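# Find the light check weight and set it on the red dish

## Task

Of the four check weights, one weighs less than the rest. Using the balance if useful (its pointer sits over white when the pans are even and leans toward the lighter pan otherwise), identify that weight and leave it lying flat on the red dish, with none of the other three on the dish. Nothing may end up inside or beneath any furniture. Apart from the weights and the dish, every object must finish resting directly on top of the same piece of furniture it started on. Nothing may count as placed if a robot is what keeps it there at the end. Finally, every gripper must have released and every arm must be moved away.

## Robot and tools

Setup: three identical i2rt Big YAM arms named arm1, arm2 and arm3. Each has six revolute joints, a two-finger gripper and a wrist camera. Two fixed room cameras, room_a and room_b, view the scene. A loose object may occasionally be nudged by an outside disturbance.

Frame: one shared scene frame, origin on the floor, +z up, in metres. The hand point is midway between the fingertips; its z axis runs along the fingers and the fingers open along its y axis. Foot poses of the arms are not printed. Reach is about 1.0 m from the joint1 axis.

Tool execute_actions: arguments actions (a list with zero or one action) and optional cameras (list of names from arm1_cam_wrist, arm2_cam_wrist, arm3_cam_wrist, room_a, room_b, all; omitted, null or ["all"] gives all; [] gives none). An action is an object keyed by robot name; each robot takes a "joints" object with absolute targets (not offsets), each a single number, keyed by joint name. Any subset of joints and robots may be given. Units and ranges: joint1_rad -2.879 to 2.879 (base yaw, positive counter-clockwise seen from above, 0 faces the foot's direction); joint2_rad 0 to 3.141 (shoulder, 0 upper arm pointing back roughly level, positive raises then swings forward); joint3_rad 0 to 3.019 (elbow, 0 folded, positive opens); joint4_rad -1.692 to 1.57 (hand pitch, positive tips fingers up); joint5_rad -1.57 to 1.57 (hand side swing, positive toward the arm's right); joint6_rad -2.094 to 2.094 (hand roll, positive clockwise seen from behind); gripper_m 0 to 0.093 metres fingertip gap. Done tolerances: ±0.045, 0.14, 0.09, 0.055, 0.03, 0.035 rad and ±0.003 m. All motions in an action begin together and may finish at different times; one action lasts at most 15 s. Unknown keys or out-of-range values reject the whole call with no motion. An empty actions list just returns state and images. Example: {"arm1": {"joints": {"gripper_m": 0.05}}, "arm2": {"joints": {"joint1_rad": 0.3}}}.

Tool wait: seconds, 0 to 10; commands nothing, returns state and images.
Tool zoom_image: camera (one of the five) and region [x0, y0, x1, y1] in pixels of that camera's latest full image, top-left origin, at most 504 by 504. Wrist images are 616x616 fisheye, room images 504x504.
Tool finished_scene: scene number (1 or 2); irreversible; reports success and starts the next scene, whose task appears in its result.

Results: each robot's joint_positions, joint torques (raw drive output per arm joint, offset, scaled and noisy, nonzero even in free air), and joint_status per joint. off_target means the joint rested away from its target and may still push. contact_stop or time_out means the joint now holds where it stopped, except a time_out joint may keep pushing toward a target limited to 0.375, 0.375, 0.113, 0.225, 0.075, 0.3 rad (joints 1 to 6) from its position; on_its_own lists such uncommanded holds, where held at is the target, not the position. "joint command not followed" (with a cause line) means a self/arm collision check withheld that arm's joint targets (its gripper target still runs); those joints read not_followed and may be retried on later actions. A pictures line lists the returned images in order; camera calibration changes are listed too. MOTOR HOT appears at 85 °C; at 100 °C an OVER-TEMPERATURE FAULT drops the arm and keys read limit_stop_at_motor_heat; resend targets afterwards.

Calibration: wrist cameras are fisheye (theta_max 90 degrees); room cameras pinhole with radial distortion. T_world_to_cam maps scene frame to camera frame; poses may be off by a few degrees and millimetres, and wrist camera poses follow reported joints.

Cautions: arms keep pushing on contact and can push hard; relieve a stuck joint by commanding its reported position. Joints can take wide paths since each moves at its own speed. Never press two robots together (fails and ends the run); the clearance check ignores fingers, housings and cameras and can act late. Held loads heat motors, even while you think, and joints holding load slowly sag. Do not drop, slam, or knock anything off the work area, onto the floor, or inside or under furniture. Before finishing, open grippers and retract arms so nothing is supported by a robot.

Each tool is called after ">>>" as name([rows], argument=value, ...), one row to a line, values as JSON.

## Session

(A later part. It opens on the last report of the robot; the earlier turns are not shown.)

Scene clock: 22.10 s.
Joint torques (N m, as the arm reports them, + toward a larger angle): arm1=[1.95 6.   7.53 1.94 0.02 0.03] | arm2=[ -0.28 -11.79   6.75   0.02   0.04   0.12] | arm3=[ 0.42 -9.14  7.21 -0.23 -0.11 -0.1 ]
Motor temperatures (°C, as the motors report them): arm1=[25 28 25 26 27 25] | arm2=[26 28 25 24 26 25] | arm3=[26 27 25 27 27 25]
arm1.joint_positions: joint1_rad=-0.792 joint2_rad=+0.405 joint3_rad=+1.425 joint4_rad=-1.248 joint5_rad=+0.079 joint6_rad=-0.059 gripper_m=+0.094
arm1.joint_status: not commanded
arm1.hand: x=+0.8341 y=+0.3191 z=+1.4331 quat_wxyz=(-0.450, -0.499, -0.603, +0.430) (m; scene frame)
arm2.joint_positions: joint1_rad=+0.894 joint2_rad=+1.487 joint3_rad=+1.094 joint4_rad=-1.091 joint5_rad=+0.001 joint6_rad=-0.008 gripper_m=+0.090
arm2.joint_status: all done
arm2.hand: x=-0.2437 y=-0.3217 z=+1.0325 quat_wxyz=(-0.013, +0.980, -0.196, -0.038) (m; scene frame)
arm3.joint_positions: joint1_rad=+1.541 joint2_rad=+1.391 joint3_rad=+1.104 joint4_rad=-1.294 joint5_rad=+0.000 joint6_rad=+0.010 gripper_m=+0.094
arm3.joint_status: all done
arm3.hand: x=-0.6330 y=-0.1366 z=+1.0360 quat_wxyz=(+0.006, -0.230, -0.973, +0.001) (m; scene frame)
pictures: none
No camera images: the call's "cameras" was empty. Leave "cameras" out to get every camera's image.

>>> execute_actions([
  {"arm2":{"joints":{"joint1_rad":2.4,"joint2_rad":0.9,"joint3_rad":0.9,"joint4_rad":-1.0}}},
], cameras=[])

>>> execute_actions([
  {"arm3":{"joints":{"joint2_rad":2.385,"joint3_rad":2.17,"joint4_rad":-1.343}}},
], cameras=["arm3_cam_wrist"])

Scene clock: 24.17 s.
Joint torques (N m, as the arm reports them, + toward a larger angle): arm1=[ 2.01  5.31  7.82  1.78  0.08 -0.01] | arm2=[ 0.21 -3.98  7.47  1.49  0.03  0.11] | arm3=[ 0.47 -9.13  7.22 -0.26 -0.11 -0.1 ]
Motor temperatures (°C, as the motors report them): arm1=[25 28 25 26 27 25] | arm2=[26 28 25 24 26 25] | arm3=[26 27 25 27 27 25]
arm1.joint_positions: joint1_rad=-0.792 joint2_rad=+0.405 joint3_rad=+1.425 joint4_rad=-1.248 joint5_rad=+0.079 joint6_rad=-0.059 gripper_m=+0.094
arm1.joint_status: not commanded
arm1.hand: x=+0.8341 y=+0.3191 z=+1.4331 quat_wxyz=(-0.450, -0.499, -0.603, +0.430) (m; scene frame)
arm2.joint_positions: joint1_rad=+2.399 joint2_rad=+0.899 joint3_rad=+0.905 joint4_rad=-1.008 joint5_rad=+0.000 joint6_rad=-0.007 gripper_m=+0.090
arm2.joint_status: all done
arm2.hand: x=-0.0076 y=-0.8077 z=+1.1743 quat_wxyz=(+0.147, +0.817, +0.506, -0.234) (m; scene frame)
arm3.joint_positions: joint1_rad=+1.541 joint2_rad=+1.391 joint3_rad=+1.104 joint4_rad=-1.294 joint5_rad=+0.000 joint6_rad=+0.010 gripper_m=+0.094
arm3.joint_status: not commanded
arm3.hand: x=-0.6330 y=-0.1366 z=+1.0360 quat_wxyz=(+0.006, -0.230, -0.973, +0.001) (m; scene frame)
pictures: none
No camera images: the call's "cameras" was empty. Leave "cameras" out to get every camera's image.

Scene clock: 25.87 s.
Joint torques (N m, as the arm reports them, + toward a larger angle): arm1=[ 1.9   5.61  7.74  1.71  0.01 -0.03] | arm2=[ 0.16 -4.41  7.48  1.52  0.03  0.11] | arm3=[  0.32 -23.88  10.86  -0.18  -0.11  -0.1 ]
Motor temperatures (°C, as the motors report them): arm1=[25 28 25 26 27 25] | arm2=[26 28 26 24 26 25] | arm3=[26 27 26 27 27 25]
arm1.joint_positions: joint1_rad=-0.792 joint2_rad=+0.405 joint3_rad=+1.425 joint4_rad=-1.248 joint5_rad=+0.079 joint6_rad=-0.059 gripper_m=+0.094
arm1.joint_status: not commanded
arm1.hand: x=+0.8341 y=+0.3191 z=+1.4331 quat_wxyz=(-0.450, -0.499, -0.603, +0.430) (m; scene frame)
arm2.joint_positions: joint1_rad=+2.399 joint2_rad=+0.899 joint3_rad=+0.905 joint4_rad=-1.008 joint5_rad=+0.000 joint6_rad=-0.007 gripper_m=+0.090
arm2.joint_status: not commanded
arm2.hand: x=-0.0076 y=-0.8077 z=+1.1743 quat_wxyz=(+0.147, +0.817, +0.506, -0.234) (m; scene frame)
arm3.joint_positions: joint1_rad=+1.541 joint2_rad=+2.404 joint3_rad=+2.116 joint4_rad=-1.342 joint5_rad=+0.000 joint6_rad=+0.010 gripper_m=+0.094
arm3.joint_status: all done
arm3.hand: x=-0.3506 y=-0.2753 z=+0.8552 quat_wxyz=(+0.030, -0.230, -0.973, -0.005) (m; scene frame)
pictures: arm3_cam_wrist
camera_calibration (this result's frames):
arm3_cam_wrist: T_world_to_cam=[[-0.448614, -0.893721, -0.00299785, -0.399607], [-0.689908, 0.344171, 0.636846, -0.687812], [-0.56813, 0.287766, -0.770985, 0.660355], [0, 0, 0, 1]] pos_world=[-0.278629, -0.310439, 0.945956]
Images, in order (width x height): arm3_cam_wrist 616x616.

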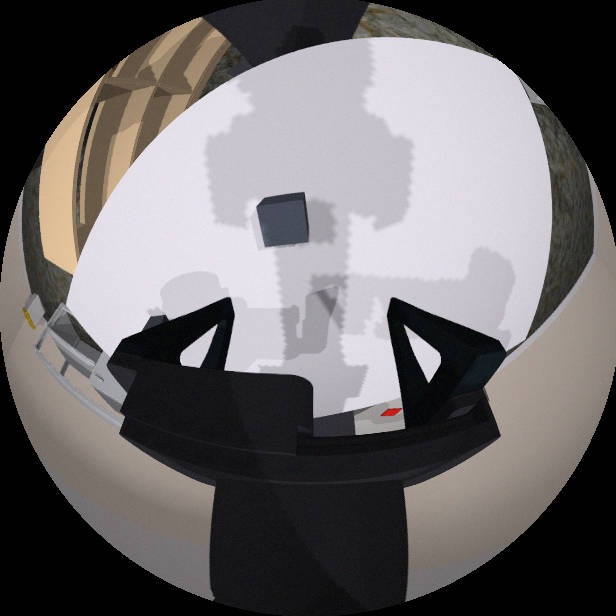

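>>> zoom_image(camera="arm3_cam_wrist", region=[240, 170, 340, 270])

Region (240, 170, 340, 270) of arm3_cam_wrist's 616x616 image, scaled by 5.040, with more detail than that image has.

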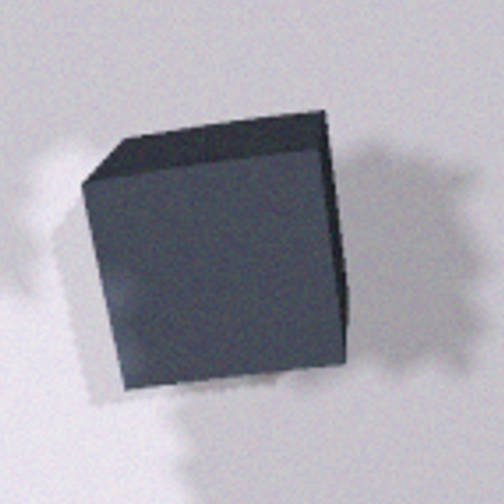

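>>> execute_actions([
  {"arm3":{"joints":{"joint1_rad":1.567,"joint2_rad":2.48,"joint3_rad":2.225,"joint4_rad":-1.27,"joint6_rad":-0.13}}},
], cameras=["arm3_cam_wrist"])

Scene clock: 27.60 s.
Joint torques (N m, as the arm reports them, + toward a larger angle): arm1=[1.38 5.87 7.53 1.72 0.03 0.06] | arm2=[ 0.15 -4.28  7.48  1.51  0.03  0.11] | arm3=[  0.88 -22.97  10.54   0.35  -0.12  -0.13]
Motor temperatures (°C, as the motors report them): arm1=[25 28 25 26 27 25] | arm2=[26 27 26 24 26 25] | arm3=[26 27 26 27 27 25]
arm1.joint_positions: joint1_rad=-0.792 joint2_rad=+0.405 joint3_rad=+1.425 joint4_rad=-1.248 joint5_rad=+0.079 joint6_rad=-0.059 gripper_m=+0.094
arm1.joint_status: not commanded
arm1.hand: x=+0.8341 y=+0.3191 z=+1.4331 quat_wxyz=(-0.450, -0.499, -0.603, +0.430) (m; scene frame)
arm2.joint_positions: joint1_rad=+2.399 joint2_rad=+0.899 joint3_rad=+0.905 joint4_rad=-1.008 joint5_rad=+0.000 joint6_rad=-0.007 gripper_m=+0.090
arm2.joint_status: not commanded
arm2.hand: x=-0.0076 y=-0.8077 z=+1.1743 quat_wxyz=(+0.147, +0.817, +0.506, -0.234) (m; scene frame)
arm3.joint_positions: joint1_rad=+1.557 joint2_rad=+2.475 joint3_rad=+2.177 joint4_rad=-1.279 joint5_rad=+0.000 joint6_rad=-0.117 gripper_m=+0.094
arm3.joint_status: all done
arm3.hand: x=-0.3230 y=-0.2762 z=+0.8273 quat_wxyz=(+0.004, -0.160, -0.987, +0.001) (m; scene frame)
pictures: arm3_cam_wrist
camera_calibration (this result's frames):
arm3_cam_wrist: T_world_to_cam=[[-0.316611, -0.948544, -0.00464216, -0.359336], [-0.762458, 0.25158, 0.596125, -0.665972], [-0.564283, 0.192279, -0.802878, 0.656065], [0, 0, 0, 1]] pos_world=[-0.251339, -0.299449, 0.922075]
Images, in order (width x height): arm3_cam_wrist 616x616.

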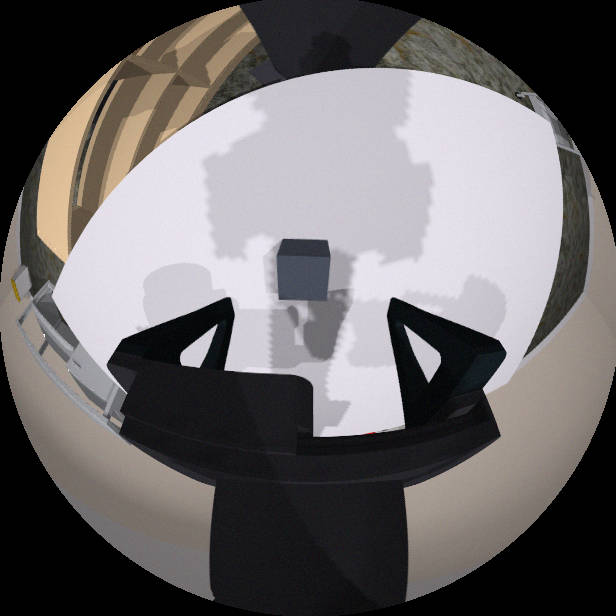

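>>> execute_actions([
  {"arm3":{"joints":{"joint1_rad":1.572,"joint2_rad":2.555,"joint3_rad":2.30,"joint4_rad":-1.27}}},
], cameras=["arm3_cam_wrist"])

Scene clock: 28.73 s.
Joint torques (N m, as the arm reports them, + toward a larger angle): arm1=[1.72 5.52 7.63 1.74 0.03 0.04] | arm2=[ 0.14 -4.36  7.48  1.52  0.03  0.11] | arm3=[  1.14 -22.86  10.94   0.3   -0.13  -0.13]
Motor temperatures (°C, as the motors report them): arm1=[25 28 25 26 27 25] | arm2=[26 27 26 24 26 25] | arm3=[26 27 26 27 27 25]
arm1.joint_positions: joint1_rad=-0.792 joint2_rad=+0.405 joint3_rad=+1.425 joint4_rad=-1.248 joint5_rad=+0.079 joint6_rad=-0.059 gripper_m=+0.094
arm1.joint_status: not commanded
arm1.hand: x=+0.8341 y=+0.3191 z=+1.4331 quat_wxyz=(-0.450, -0.499, -0.603, +0.430) (m; scene frame)
arm2.joint_positions: joint1_rad=+2.399 joint2_rad=+0.899 joint3_rad=+0.905 joint4_rad=-1.008 joint5_rad=+0.000 joint6_rad=-0.007 gripper_m=+0.090
arm2.joint_status: not commanded
arm2.hand: x=-0.0076 y=-0.8077 z=+1.1743 quat_wxyz=(+0.147, +0.817, +0.506, -0.234) (m; scene frame)
arm3.joint_positions: joint1_rad=+1.557 joint2_rad=+2.548 joint3_rad=+2.243 joint4_rad=-1.277 joint5_rad=+0.000 joint6_rad=-0.118 gripper_m=+0.094
arm3.joint_status: all done
arm3.hand: x=-0.3137 y=-0.2804 z=+0.7992 quat_wxyz=(+0.007, -0.159, -0.987, +0.000) (m; scene frame)
pictures: arm3_cam_wrist
camera_calibration (this result's frames):
arm3_cam_wrist: T_world_to_cam=[[-0.315932, -0.948767, -0.00526751, -0.359839], [-0.75975, 0.249658, 0.600375, -0.64415], [-0.568301, 0.19368, -0.799701, 0.636135], [0, 0, 0, 1]] pos_world=[-0.241562, -0.303793, 0.893554]
Images, in order (width x height): arm3_cam_wrist 616x616.

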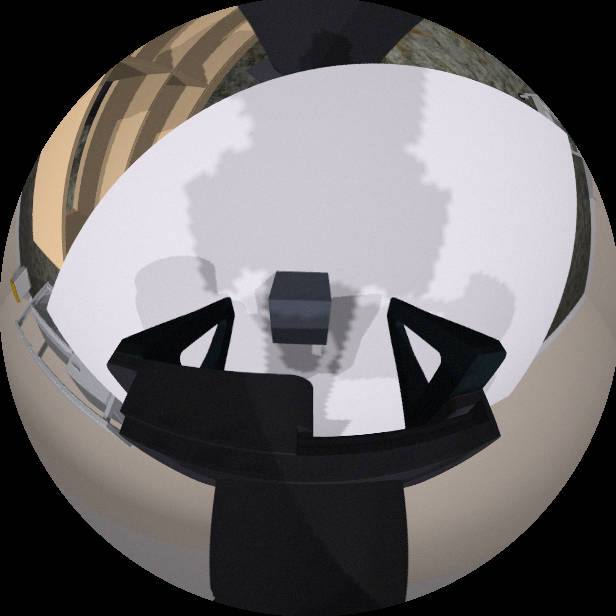

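>>> execute_actions([
  {"arm3":{"joints":{"joint1_rad":1.585,"joint2_rad":2.575}}},
], cameras=["arm3_cam_wrist"])

>>> execute_actions([
  {"arm3":{"joints":{"gripper_m":0.022}}},
], cameras=["arm3_cam_wrist"])

Scene clock: 29.60 s.
Joint torques (N m, as the arm reports them, + toward a larger angle): arm1=[1.76 6.06 7.43 1.8  0.07 0.03] | arm2=[ 0.13 -4.31  7.49  1.53  0.03  0.11] | arm3=[  0.62 -22.57  11.02   0.28  -0.13  -0.13]
Motor temperatures (°C, as the motors report them): arm1=[25 28 25 26 27 25] | arm2=[26 27 26 24 26 25] | arm3=[26 27 26 27 27 25]
arm1.joint_positions: joint1_rad=-0.792 joint2_rad=+0.405 joint3_rad=+1.425 joint4_rad=-1.248 joint5_rad=+0.079 joint6_rad=-0.059 gripper_m=+0.094
arm1.joint_status: not commanded
arm1.hand: x=+0.8341 y=+0.3191 z=+1.4331 quat_wxyz=(-0.450, -0.499, -0.603, +0.430) (m; scene frame)
arm2.joint_positions: joint1_rad=+2.399 joint2_rad=+0.899 joint3_rad=+0.905 joint4_rad=-1.008 joint5_rad=+0.000 joint6_rad=-0.007 gripper_m=+0.090
arm2.joint_status: not commanded
arm2.hand: x=-0.0076 y=-0.8077 z=+1.1743 quat_wxyz=(+0.147, +0.817, +0.506, -0.234) (m; scene frame)
arm3.joint_positions: joint1_rad=+1.576 joint2_rad=+2.558 joint3_rad=+2.243 joint4_rad=-1.277 joint5_rad=+0.000 joint6_rad=-0.118 gripper_m=+0.094
arm3.joint_status: all done
arm3.hand: x=-0.3099 y=-0.2671 z=+0.7920 quat_wxyz=(+0.012, -0.150, -0.989, -0.001) (m; scene frame)
pictures: arm3_cam_wrist
camera_calibration (this result's frames):
arm3_cam_wrist: T_world_to_cam=[[-0.297873, -0.954584, -0.00646866, -0.341048], [-0.758853, 0.232674, 0.60828, -0.650831], [-0.579149, 0.186099, -0.793696, 0.619882], [0, 0, 0, 1]] pos_world=[-0.23647, -0.289486, 0.885679]
Images, in order (width x height): arm3_cam_wrist 616x616.

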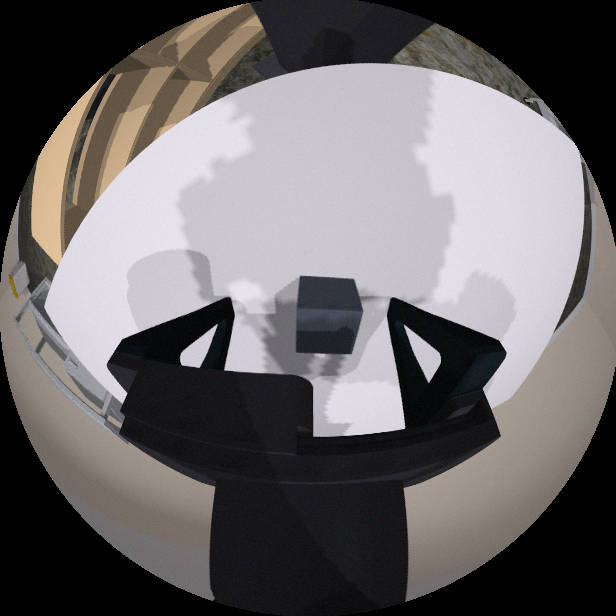

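Scene clock: 30.27 s.
Joint torques (N m, as the arm reports them, + toward a larger angle): arm1=[1.48 5.66 7.54 1.54 0.07 0.05] | arm2=[ 0.15 -4.33  7.49  1.51  0.04  0.11] | arm3=[  0.76 -22.66  11.     0.28  -0.17  -0.12]
Motor temperatures (°C, as the motors report them): arm1=[25 28 25 26 27 25] | arm2=[26 27 26 24 26 25] | arm3=[26 27 26 27 27 25]
arm1.joint_positions: joint1_rad=-0.792 joint2_rad=+0.405 joint3_rad=+1.425 joint4_rad=-1.248 joint5_rad=+0.079 joint6_rad=-0.059 gripper_m=+0.094
arm1.joint_status: not commanded
arm1.hand: x=+0.8341 y=+0.3191 z=+1.4331 quat_wxyz=(-0.450, -0.499, -0.603, +0.430) (m; scene frame)
arm2.joint_positions: joint1_rad=+2.399 joint2_rad=+0.899 joint3_rad=+0.905 joint4_rad=-1.008 joint5_rad=+0.000 joint6_rad=-0.007 gripper_m=+0.090
arm2.joint_status: not commanded
arm2.hand: x=-0.0076 y=-0.8077 z=+1.1743 quat_wxyz=(+0.147, +0.817, +0.506, -0.234) (m; scene frame)
arm3.joint_positions: joint1_rad=+1.576 joint2_rad=+2.558 joint3_rad=+2.243 joint4_rad=-1.277 joint5_rad=+0.001 joint6_rad=-0.118 gripper_m=+0.029
arm3.joint_status: gripper_m off_target (ended at +0.029, target +0.022)
arm3.hand: x=-0.3099 y=-0.2673 z=+0.7920 quat_wxyz=(+0.012, -0.150, -0.989, -0.001) (m; scene frame)
pictures: arm3_cam_wrist
camera_calibration (this result's frames):
arm3_cam_wrist: T_world_to_cam=[[-0.297483, -0.954713, -0.00529684, -0.342095], [-0.758879, 0.233088, 0.60809, -0.650522], [-0.579316, 0.184916, -0.793851, 0.619679], [0, 0, 0, 1]] pos_world=[-0.236444, -0.289562, 0.885696]
Images, in order (width x height): arm3_cam_wrist 616x616.

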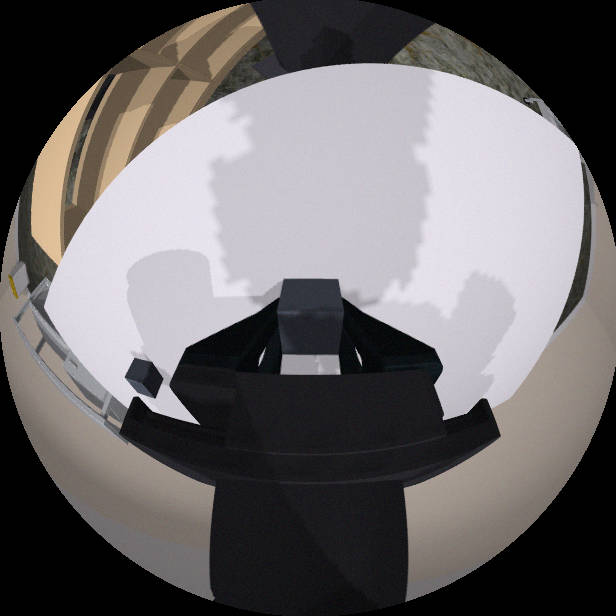

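>>> execute_actions([
  {"arm3":{"joints":{"joint2_rad":2.0,"joint3_rad":1.6,"joint4_rad":-1.17}}},
], cameras=[])

>>> execute_actions([
  {"arm3":{"joints":{"joint1_rad":-0.606,"joint3_rad":1.45,"joint4_rad":-1.02,"joint6_rad":0}}},
], cameras=["arm3_cam_wrist"])

Scene clock: 32.13 s.
Joint torques (N m, as the arm reports them, + toward a larger angle): arm1=[1.99 5.84 7.61 1.8  0.01 0.1 ] | arm2=[ 0.13 -4.3   7.5   1.53  0.03  0.11] | arm3=[  0.82 -18.75   7.39   0.18  -0.17  -0.12]
Motor temperatures (°C, as the motors report them): arm1=[25 28 25 26 27 25] | arm2=[26 27 26 24 26 25] | arm3=[26 27 26 27 27 25]
arm1.joint_positions: joint1_rad=-0.792 joint2_rad=+0.405 joint3_rad=+1.425 joint4_rad=-1.248 joint5_rad=+0.079 joint6_rad=-0.059 gripper_m=+0.094
arm1.joint_status: not commanded
arm1.hand: x=+0.8341 y=+0.3191 z=+1.4331 quat_wxyz=(-0.450, -0.499, -0.603, +0.430) (m; scene frame)
arm2.joint_positions: joint1_rad=+2.399 joint2_rad=+0.899 joint3_rad=+0.905 joint4_rad=-1.008 joint5_rad=+0.000 joint6_rad=-0.007 gripper_m=+0.090
arm2.joint_status: not commanded
arm2.hand: x=-0.0076 y=-0.8077 z=+1.1743 quat_wxyz=(+0.147, +0.817, +0.506, -0.234) (m; scene frame)
arm3.joint_positions: joint1_rad=+1.576 joint2_rad=+2.008 joint3_rad=+1.595 joint4_rad=-1.176 joint5_rad=+0.001 joint6_rad=-0.118 gripper_m=+0.029
arm3.joint_status: all done
arm3.hand: x=-0.4411 y=-0.2083 z=+0.9197 quat_wxyz=(+0.010, -0.150, -0.989, +0.000) (m; scene frame)
pictures: none
No camera images: the call's "cameras" was empty. Leave "cameras" out to get every camera's image.

Scene clock: 34.27 s.
Joint torques (N m, as the arm reports them, + toward a larger angle): arm1=[1.78 5.33 7.54 1.6  0.01 0.01] | arm2=[ 0.18 -4.32  7.49  1.52  0.03  0.11] | arm3=[  0.67 -18.18   6.9   -0.16  -0.2    0.12]
Motor temperatures (°C, as the motors report them): arm1=[25 28 25 26 27 25] | arm2=[26 27 26 24 26 25] | arm3=[26 27 26 27 27 25]
arm1.joint_positions: joint1_rad=-0.792 joint2_rad=+0.405 joint3_rad=+1.425 joint4_rad=-1.248 joint5_rad=+0.079 joint6_rad=-0.059 gripper_m=+0.094
arm1.joint_status: not commanded
arm1.hand: x=+0.8341 y=+0.3191 z=+1.4331 quat_wxyz=(-0.450, -0.499, -0.603, +0.430) (m; scene frame)
arm2.joint_positions: joint1_rad=+2.399 joint2_rad=+0.899 joint3_rad=+0.905 joint4_rad=-1.008 joint5_rad=+0.000 joint6_rad=-0.007 gripper_m=+0.090
arm2.joint_status: not commanded
arm2.hand: x=-0.0076 y=-0.8077 z=+1.1743 quat_wxyz=(+0.147, +0.817, +0.506, -0.234) (m; scene frame)
arm3.joint_positions: joint1_rad=-0.615 joint2_rad=+2.011 joint3_rad=+1.446 joint4_rad=-1.016 joint5_rad=+0.002 joint6_rad=-0.010 gripper_m=+0.029
arm3.joint_status: all done
arm3.hand: x=-1.4663 y=-0.2533 z=+0.8715 quat_wxyz=(+0.001, -0.964, -0.267, -0.003) (m; scene frame)
pictures: arm3_cam_wrist
camera_calibration (this result's frames):
arm3_cam_wrist: T_world_to_cam=[[-0.514253, 0.857609, -0.00715377, -0.529422], [0.687686, 0.417317, 0.594083, 0.600321], [0.512476, 0.30059, -0.804372, 1.64962], [0, 0, 0, 1]] pos_world=[-1.53048, -0.292345, 0.966479]
Images, in order (width x height): arm3_cam_wrist 616x616.

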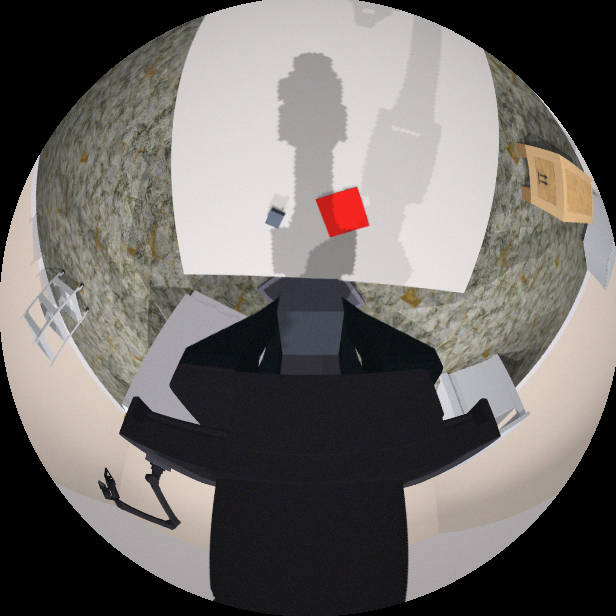

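>>> execute_actions([
  {"arm3":{"joints":{"joint1_rad":-0.73,"joint2_rad":2.43,"joint3_rad":1.44,"joint4_rad":-0.55}}},
], cameras=["arm3_cam_wrist"])

Scene clock: 35.97 s.
Joint torques (N m, as the arm reports them, + toward a larger angle): arm1=[1.95 5.85 7.51 1.66 0.03 0.01] | arm2=[ 0.18 -4.29  7.49  1.53  0.03  0.12] | arm3=[  1.13 -20.5    5.6    0.39  -0.17   0.13]
Motor temperatures (°C, as the motors report them): arm1=[25 28 25 26 27 25] | arm2=[26 27 27 24 26 25] | arm3=[26 27 26 27 27 25]
arm1.joint_positions: joint1_rad=-0.792 joint2_rad=+0.405 joint3_rad=+1.425 joint4_rad=-1.248 joint5_rad=+0.079 joint6_rad=-0.059 gripper_m=+0.094
arm1.joint_status: not commanded
arm1.hand: x=+0.8341 y=+0.3191 z=+1.4331 quat_wxyz=(-0.450, -0.499, -0.603, +0.430) (m; scene frame)
arm2.joint_positions: joint1_rad=+2.399 joint2_rad=+0.899 joint3_rad=+0.905 joint4_rad=-1.008 joint5_rad=+0.000 joint6_rad=-0.007 gripper_m=+0.090
arm2.joint_status: not commanded
arm2.hand: x=-0.0076 y=-0.8077 z=+1.1743 quat_wxyz=(+0.147, +0.817, +0.506, -0.234) (m; scene frame)
arm3.joint_positions: joint1_rad=-0.742 joint2_rad=+2.454 joint3_rad=+1.418 joint4_rad=-0.560 joint5_rad=+0.001 joint6_rad=-0.010 gripper_m=+0.029
arm3.joint_status: all done
arm3.hand: x=-1.4822 y=-0.1831 z=+0.6213 quat_wxyz=(+0.002, -0.979, -0.206, -0.010) (m; scene frame)
pictures: arm3_cam_wrist
camera_calibration (this result's frames):
arm3_cam_wrist: T_world_to_cam=[[-0.401708, 0.915727, -0.00859211, -0.421236], [0.726486, 0.324377, 0.605803, 0.763748], [0.557537, 0.237114, -0.795568, 1.48509], [0, 0, 0, 1]] pos_world=[-1.55206, -0.214142, 0.715194]
Images, in order (width x height): arm3_cam_wrist 616x616.

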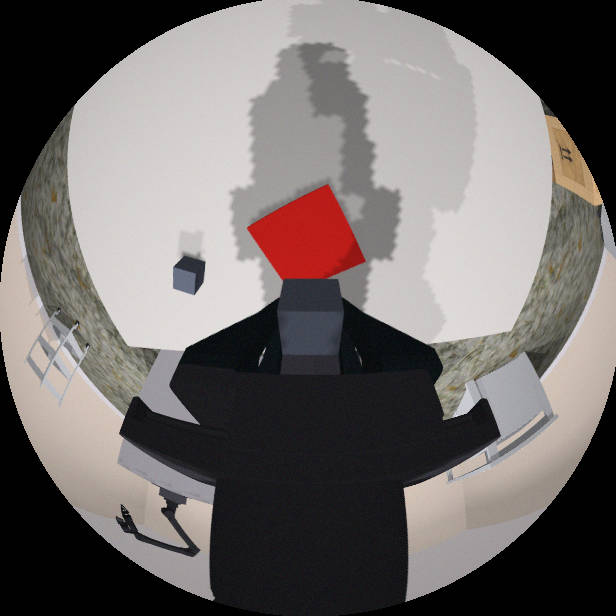

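>>> execute_actions([
  {"arm3":{"joints":{"joint2_rad":2.615,"joint3_rad":1.49,"joint4_rad":-0.43}}},
], cameras=["arm3_cam_wrist"])

Scene clock: 37.53 s.
Joint torques (N m, as the arm reports them, + toward a larger angle): arm1=[1.97 5.38 7.7  1.82 0.05 0.05] | arm2=[ 0.14 -4.34  7.47  1.51  0.04  0.11] | arm3=[  1.08 -20.72   3.99   0.13  -0.18   0.13]
Motor temperatures (°C, as the motors report them): arm1=[25 28 25 26 27 25] | arm2=[26 27 27 24 26 25] | arm3=[26 27 26 27 27 25]
arm1.joint_positions: joint1_rad=-0.792 joint2_rad=+0.405 joint3_rad=+1.425 joint4_rad=-1.248 joint5_rad=+0.079 joint6_rad=-0.059 gripper_m=+0.094
arm1.joint_status: not commanded
arm1.hand: x=+0.8341 y=+0.3191 z=+1.4331 quat_wxyz=(-0.450, -0.499, -0.603, +0.430) (m; scene frame)
arm2.joint_positions: joint1_rad=+2.399 joint2_rad=+0.899 joint3_rad=+0.905 joint4_rad=-1.008 joint5_rad=+0.000 joint6_rad=-0.007 gripper_m=+0.090
arm2.joint_status: not commanded
arm2.hand: x=-0.0076 y=-0.8077 z=+1.1743 quat_wxyz=(+0.147, +0.817, +0.506, -0.234) (m; scene frame)
arm3.joint_positions: joint1_rad=-0.742 joint2_rad=+2.639 joint3_rad=+1.480 joint4_rad=-0.435 joint5_rad=+0.001 joint6_rad=-0.010 gripper_m=+0.029
arm3.joint_status: all done
arm3.hand: x=-1.4711 y=-0.1785 z=+0.5349 quat_wxyz=(+0.001, -0.979, -0.206, -0.009) (m; scene frame)
pictures: arm3_cam_wrist
camera_calibration (this result's frames):
arm3_cam_wrist: T_world_to_cam=[[-0.401723, 0.915721, -0.00857153, -0.421762], [0.72776, 0.324919, 0.60398, 0.809506], [0.555863, 0.236395, -0.796953, 1.40721], [0, 0, 0, 1]] pos_world=[-1.54077, -0.209465, 0.62894]
Images, in order (width x height): arm3_cam_wrist 616x616.

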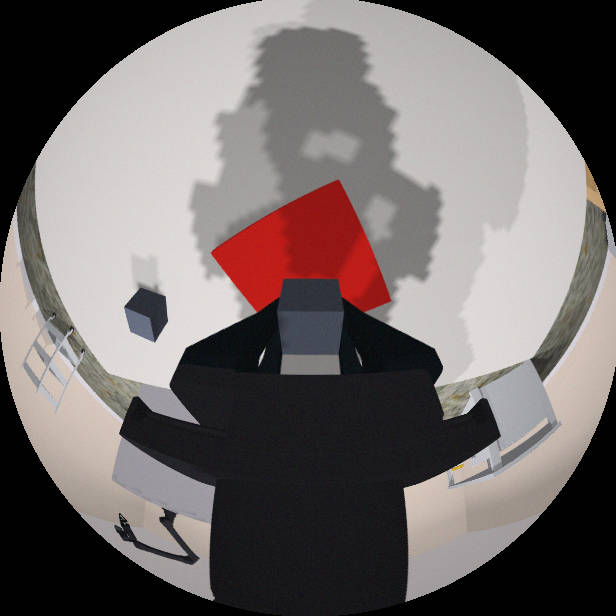

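>>> execute_actions([
  {"arm3":{"joints":{"joint2_rad":2.65,"joint4_rad":-0.41}}},
], cameras=["arm3_cam_wrist"])

Scene clock: 38.50 s.
Joint torques (N m, as the arm reports them, + toward a larger angle): arm1=[1.46 5.72 7.49 1.6  0.05 0.03] | arm2=[ 0.14 -4.35  7.47  1.53  0.03  0.12] | arm3=[  1.13 -18.03   4.     0.51  -0.18   0.13]
Motor temperatures (°C, as the motors report them): arm1=[25 28 25 26 27 25] | arm2=[26 27 27 24 26 25] | arm3=[26 27 26 27 27 25]
arm1.joint_positions: joint1_rad=-0.792 joint2_rad=+0.405 joint3_rad=+1.425 joint4_rad=-1.248 joint5_rad=+0.079 joint6_rad=-0.059 gripper_m=+0.094
arm1.joint_status: not commanded
arm1.hand: x=+0.8341 y=+0.3191 z=+1.4331 quat_wxyz=(-0.450, -0.499, -0.603, +0.430) (m; scene frame)
arm2.joint_positions: joint1_rad=+2.399 joint2_rad=+0.899 joint3_rad=+0.905 joint4_rad=-1.008 joint5_rad=+0.000 joint6_rad=-0.007 gripper_m=+0.090
arm2.joint_status: not commanded
arm2.hand: x=-0.0076 y=-0.8077 z=+1.1743 quat_wxyz=(+0.147, +0.817, +0.506, -0.234) (m; scene frame)
arm3.joint_positions: joint1_rad=-0.742 joint2_rad=+2.640 joint3_rad=+1.480 joint4_rad=-0.422 joint5_rad=+0.001 joint6_rad=-0.010 gripper_m=+0.029
arm3.joint_status: all done
arm3.hand: x=-1.4738 y=-0.1797 z=+0.5346 quat_wxyz=(+0.000, -0.979, -0.206, -0.003) (m; scene frame)
pictures: arm3_cam_wrist
camera_calibration (this result's frames):
arm3_cam_wrist: T_world_to_cam=[[-0.401803, 0.915687, -0.00845769, -0.421975], [0.734699, 0.327871, 0.593901, 0.828194], [0.546601, 0.232417, -0.804494, 1.39851], [0, 0, 0, 1]] pos_world=[-1.54245, -0.21018, 0.629655]
Images, in order (width x height): arm3_cam_wrist 616x616.

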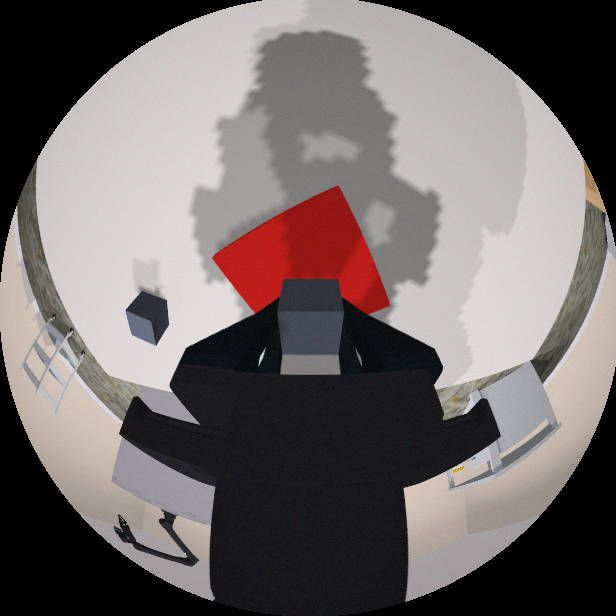

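>>> execute_actions([
  {"arm3":{"joints":{"joint2_rad":2.675}}},
], cameras=["arm3_cam_wrist"])

Scene clock: 39.53 s.
Joint torques (N m, as the arm reports them, + toward a larger angle): arm1=[1.96 5.91 7.66 1.67 0.05 0.04] | arm2=[ 0.11 -4.32  7.48  1.53  0.03  0.11] | arm3=[  1.03 -18.67   3.9    0.3   -0.18   0.13]
Motor temperatures (°C, as the motors report them): arm1=[25 28 25 26 27 25] | arm2=[26 27 27 24 26 25] | arm3=[26 28 26 27 27 25]
arm1.joint_positions: joint1_rad=-0.792 joint2_rad=+0.405 joint3_rad=+1.425 joint4_rad=-1.248 joint5_rad=+0.079 joint6_rad=-0.059 gripper_m=+0.094
arm1.joint_status: not commanded
arm1.hand: x=+0.8341 y=+0.3191 z=+1.4331 quat_wxyz=(-0.450, -0.499, -0.603, +0.430) (m; scene frame)
arm2.joint_positions: joint1_rad=+2.399 joint2_rad=+0.899 joint3_rad=+0.905 joint4_rad=-1.008 joint5_rad=+0.000 joint6_rad=-0.007 gripper_m=+0.090
arm2.joint_status: not commanded
arm2.hand: x=-0.0076 y=-0.8077 z=+1.1743 quat_wxyz=(+0.147, +0.817, +0.506, -0.234) (m; scene frame)
arm3.joint_positions: joint1_rad=-0.742 joint2_rad=+2.672 joint3_rad=+1.480 joint4_rad=-0.419 joint5_rad=+0.001 joint6_rad=-0.010 gripper_m=+0.029
arm3.joint_status: all done
arm3.hand: x=-1.4600 y=-0.1738 z=+0.5179 quat_wxyz=(+0.003, -0.978, -0.206, -0.018) (m; scene frame)
pictures: arm3_cam_wrist
camera_calibration (this result's frames):
arm3_cam_wrist: T_world_to_cam=[[-0.40161, 0.915769, -0.00872838, -0.421516], [0.717895, 0.320721, 0.617871, 0.787809], [0.568626, 0.241877, -0.786231, 1.40044], [0, 0, 0, 1]] pos_world=[-1.53118, -0.205389, 0.610625]
Images, in order (width x height): arm3_cam_wrist 616x616.

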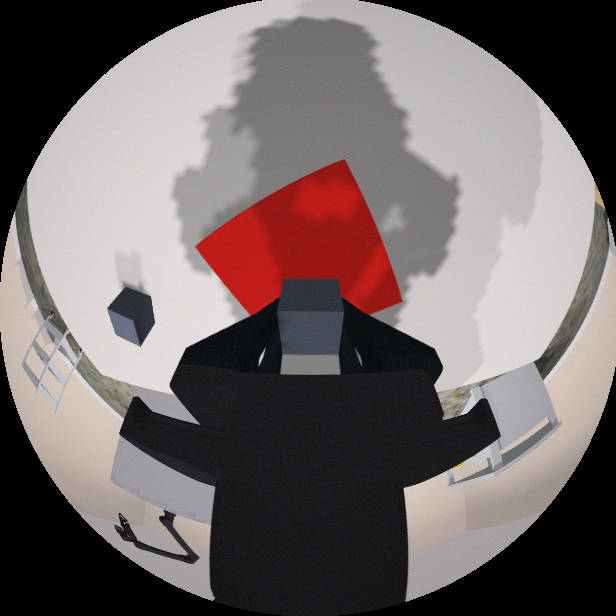

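>>> execute_actions([
  {"arm3":{"joints":{"joint3_rad":1.52,"joint4_rad":-0.385}}},
], cameras=["arm3_cam_wrist"])

Scene clock: 40.50 s.
Joint torques (N m, as the arm reports them, + toward a larger angle): arm1=[1.74 5.09 7.59 1.73 0.04 0.05] | arm2=[ 0.15 -4.34  7.48  1.53  0.03  0.11] | arm3=[  1.09 -18.72   5.26   0.46  -0.18   0.13]
Motor temperatures (°C, as the motors report them): arm1=[25 28 25 26 27 25] | arm2=[26 27 27 24 26 25] | arm3=[26 28 26 27 27 25]
arm1.joint_positions: joint1_rad=-0.792 joint2_rad=+0.405 joint3_rad=+1.425 joint4_rad=-1.248 joint5_rad=+0.079 joint6_rad=-0.059 gripper_m=+0.094
arm1.joint_status: not commanded
arm1.hand: x=+0.8341 y=+0.3191 z=+1.4331 quat_wxyz=(-0.450, -0.499, -0.603, +0.430) (m; scene frame)
arm2.joint_positions: joint1_rad=+2.399 joint2_rad=+0.899 joint3_rad=+0.905 joint4_rad=-1.008 joint5_rad=+0.000 joint6_rad=-0.007 gripper_m=+0.090
arm2.joint_status: not commanded
arm2.hand: x=-0.0076 y=-0.8077 z=+1.1743 quat_wxyz=(+0.147, +0.817, +0.506, -0.234) (m; scene frame)
arm3.joint_positions: joint1_rad=-0.742 joint2_rad=+2.672 joint3_rad=+1.490 joint4_rad=-0.395 joint5_rad=+0.001 joint6_rad=-0.010 gripper_m=+0.029
arm3.joint_status: all done
arm3.hand: x=-1.4704 y=-0.1783 z=+0.5191 quat_wxyz=(+0.000, -0.979, -0.206, -0.002) (m; scene frame)
pictures: arm3_cam_wrist
camera_calibration (this result's frames):
arm3_cam_wrist: T_world_to_cam=[[-0.401819, 0.91568, -0.0084334, -0.422085], [0.736156, 0.32849, 0.591751, 0.837772], [0.544625, 0.231569, -0.806077, 1.38151], [0, 0, 0, 1]] pos_world=[-1.53873, -0.208618, 0.614288]
Images, in order (width x height): arm3_cam_wrist 616x616.

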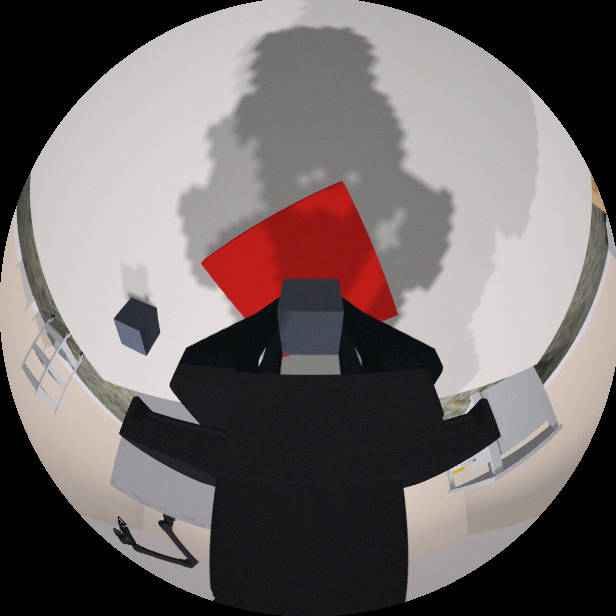

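Centred. Release.

>>> execute_actions([
  {"arm3":{"joints":{"gripper_m":0.07}}},
], cameras=["arm3_cam_wrist"])

>>> execute_actions([
  {"arm3":{"joints":{"joint2_rad":2.2,"joint3_rad":1.45,"joint4_rad":-0.8}}},
], cameras=["arm3_cam_wrist","room_b"])

Scene clock: 41.27 s.
Joint torques (N m, as the arm reports them, + toward a larger angle): arm1=[1.97 5.51 7.71 1.87 0.07 0.02] | arm2=[ 0.14 -4.31  7.46  1.53  0.04  0.12] | arm3=[  1.11 -18.36   5.15   0.46  -0.18   0.13]
Motor temperatures (°C, as the motors report them): arm1=[25 28 25 26 27 25] | arm2=[26 27 27 24 26 25] | arm3=[26 28 26 27 27 25]
arm1.joint_positions: joint1_rad=-0.792 joint2_rad=+0.405 joint3_rad=+1.425 joint4_rad=-1.248 joint5_rad=+0.079 joint6_rad=-0.059 gripper_m=+0.094
arm1.joint_status: not commanded
arm1.hand: x=+0.8341 y=+0.3191 z=+1.4331 quat_wxyz=(-0.450, -0.499, -0.603, +0.430) (m; scene frame)
arm2.joint_positions: joint1_rad=+2.399 joint2_rad=+0.899 joint3_rad=+0.905 joint4_rad=-1.008 joint5_rad=+0.000 joint6_rad=-0.007 gripper_m=+0.090
arm2.joint_status: not commanded
arm2.hand: x=-0.0076 y=-0.8077 z=+1.1743 quat_wxyz=(+0.147, +0.817, +0.506, -0.234) (m; scene frame)
arm3.joint_positions: joint1_rad=-0.742 joint2_rad=+2.672 joint3_rad=+1.490 joint4_rad=-0.395 joint5_rad=+0.001 joint6_rad=-0.010 gripper_m=+0.070
arm3.joint_status: all done
arm3.hand: x=-1.4704 y=-0.1783 z=+0.5191 quat_wxyz=(+0.000, -0.979, -0.206, -0.002) (m; scene frame)
pictures: arm3_cam_wrist
camera_calibration (this result's frames):
arm3_cam_wrist: T_world_to_cam=[[-0.401819, 0.91568, -0.0084334, -0.422085], [0.736156, 0.32849, 0.591751, 0.837772], [0.544625, 0.231569, -0.806077, 1.38151], [0, 0, 0, 1]] pos_world=[-1.53873, -0.208618, 0.614288]
Images, in order (width x height): arm3_cam_wrist 616x616.

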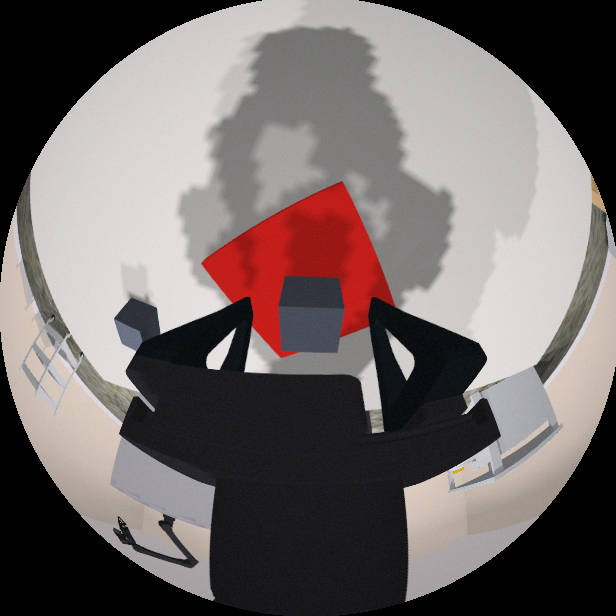

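Scene clock: 42.73 s.
Joint torques (N m, as the arm reports them, + toward a larger angle): arm1=[2.11 5.81 7.52 1.7  0.04 0.06] | arm2=[ 0.13 -4.31  7.49  1.53  0.03  0.11] | arm3=[  1.09 -18.55   6.28  -0.23  -0.17   0.13]
Motor temperatures (°C, as the motors report them): arm1=[25 28 25 26 27 25] | arm2=[26 27 27 24 26 25] | arm3=[26 28 26 27 27 25]
arm1.joint_positions: joint1_rad=-0.792 joint2_rad=+0.405 joint3_rad=+1.425 joint4_rad=-1.248 joint5_rad=+0.079 joint6_rad=-0.059 gripper_m=+0.094
arm1.joint_status: not commanded
arm1.hand: x=+0.8341 y=+0.3191 z=+1.4331 quat_wxyz=(-0.450, -0.499, -0.603, +0.430) (m; scene frame)
arm2.joint_positions: joint1_rad=+2.399 joint2_rad=+0.899 joint3_rad=+0.905 joint4_rad=-1.008 joint5_rad=+0.000 joint6_rad=-0.007 gripper_m=+0.090
arm2.joint_status: not commanded
arm2.hand: x=-0.0076 y=-0.8077 z=+1.1743 quat_wxyz=(+0.147, +0.817, +0.506, -0.234) (m; scene frame)
arm3.joint_positions: joint1_rad=-0.742 joint2_rad=+2.198 joint3_rad=+1.443 joint4_rad=-0.792 joint5_rad=+0.001 joint6_rad=-0.010 gripper_m=+0.070
arm3.joint_status: all done
arm3.hand: x=-1.5154 y=-0.1971 z=+0.7673 quat_wxyz=(-0.003, -0.979, -0.206, +0.013) (m; scene frame)
pictures: arm3_cam_wrist, room_b
camera_calibration (this result's frames):
arm3_cam_wrist: T_world_to_cam=[[-0.402006, 0.915601, -0.00815244, -0.421359], [0.752427, 0.33541, 0.566881, 0.775359], [0.521771, 0.221755, -0.82376, 1.58748], [0, 0, 0, 1]] pos_world=[-1.58109, -0.226298, 0.864728]
Images, in order (width x height): arm3_cam_wrist 616x616, room_b 504x504.

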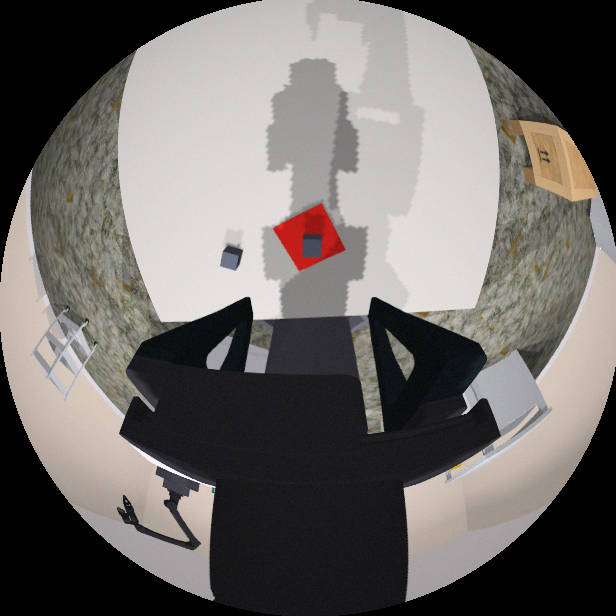

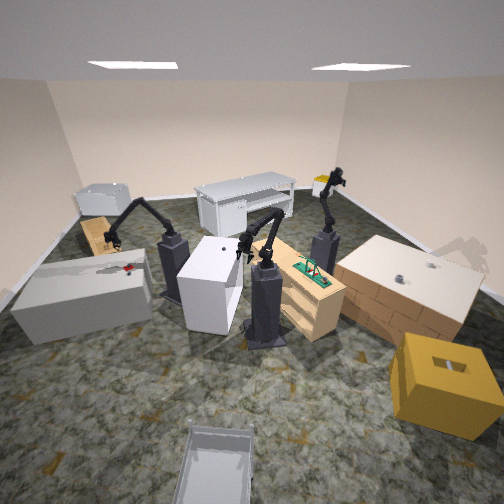

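>>> finished_scene(scene=2)

The scene is finished: the task was done.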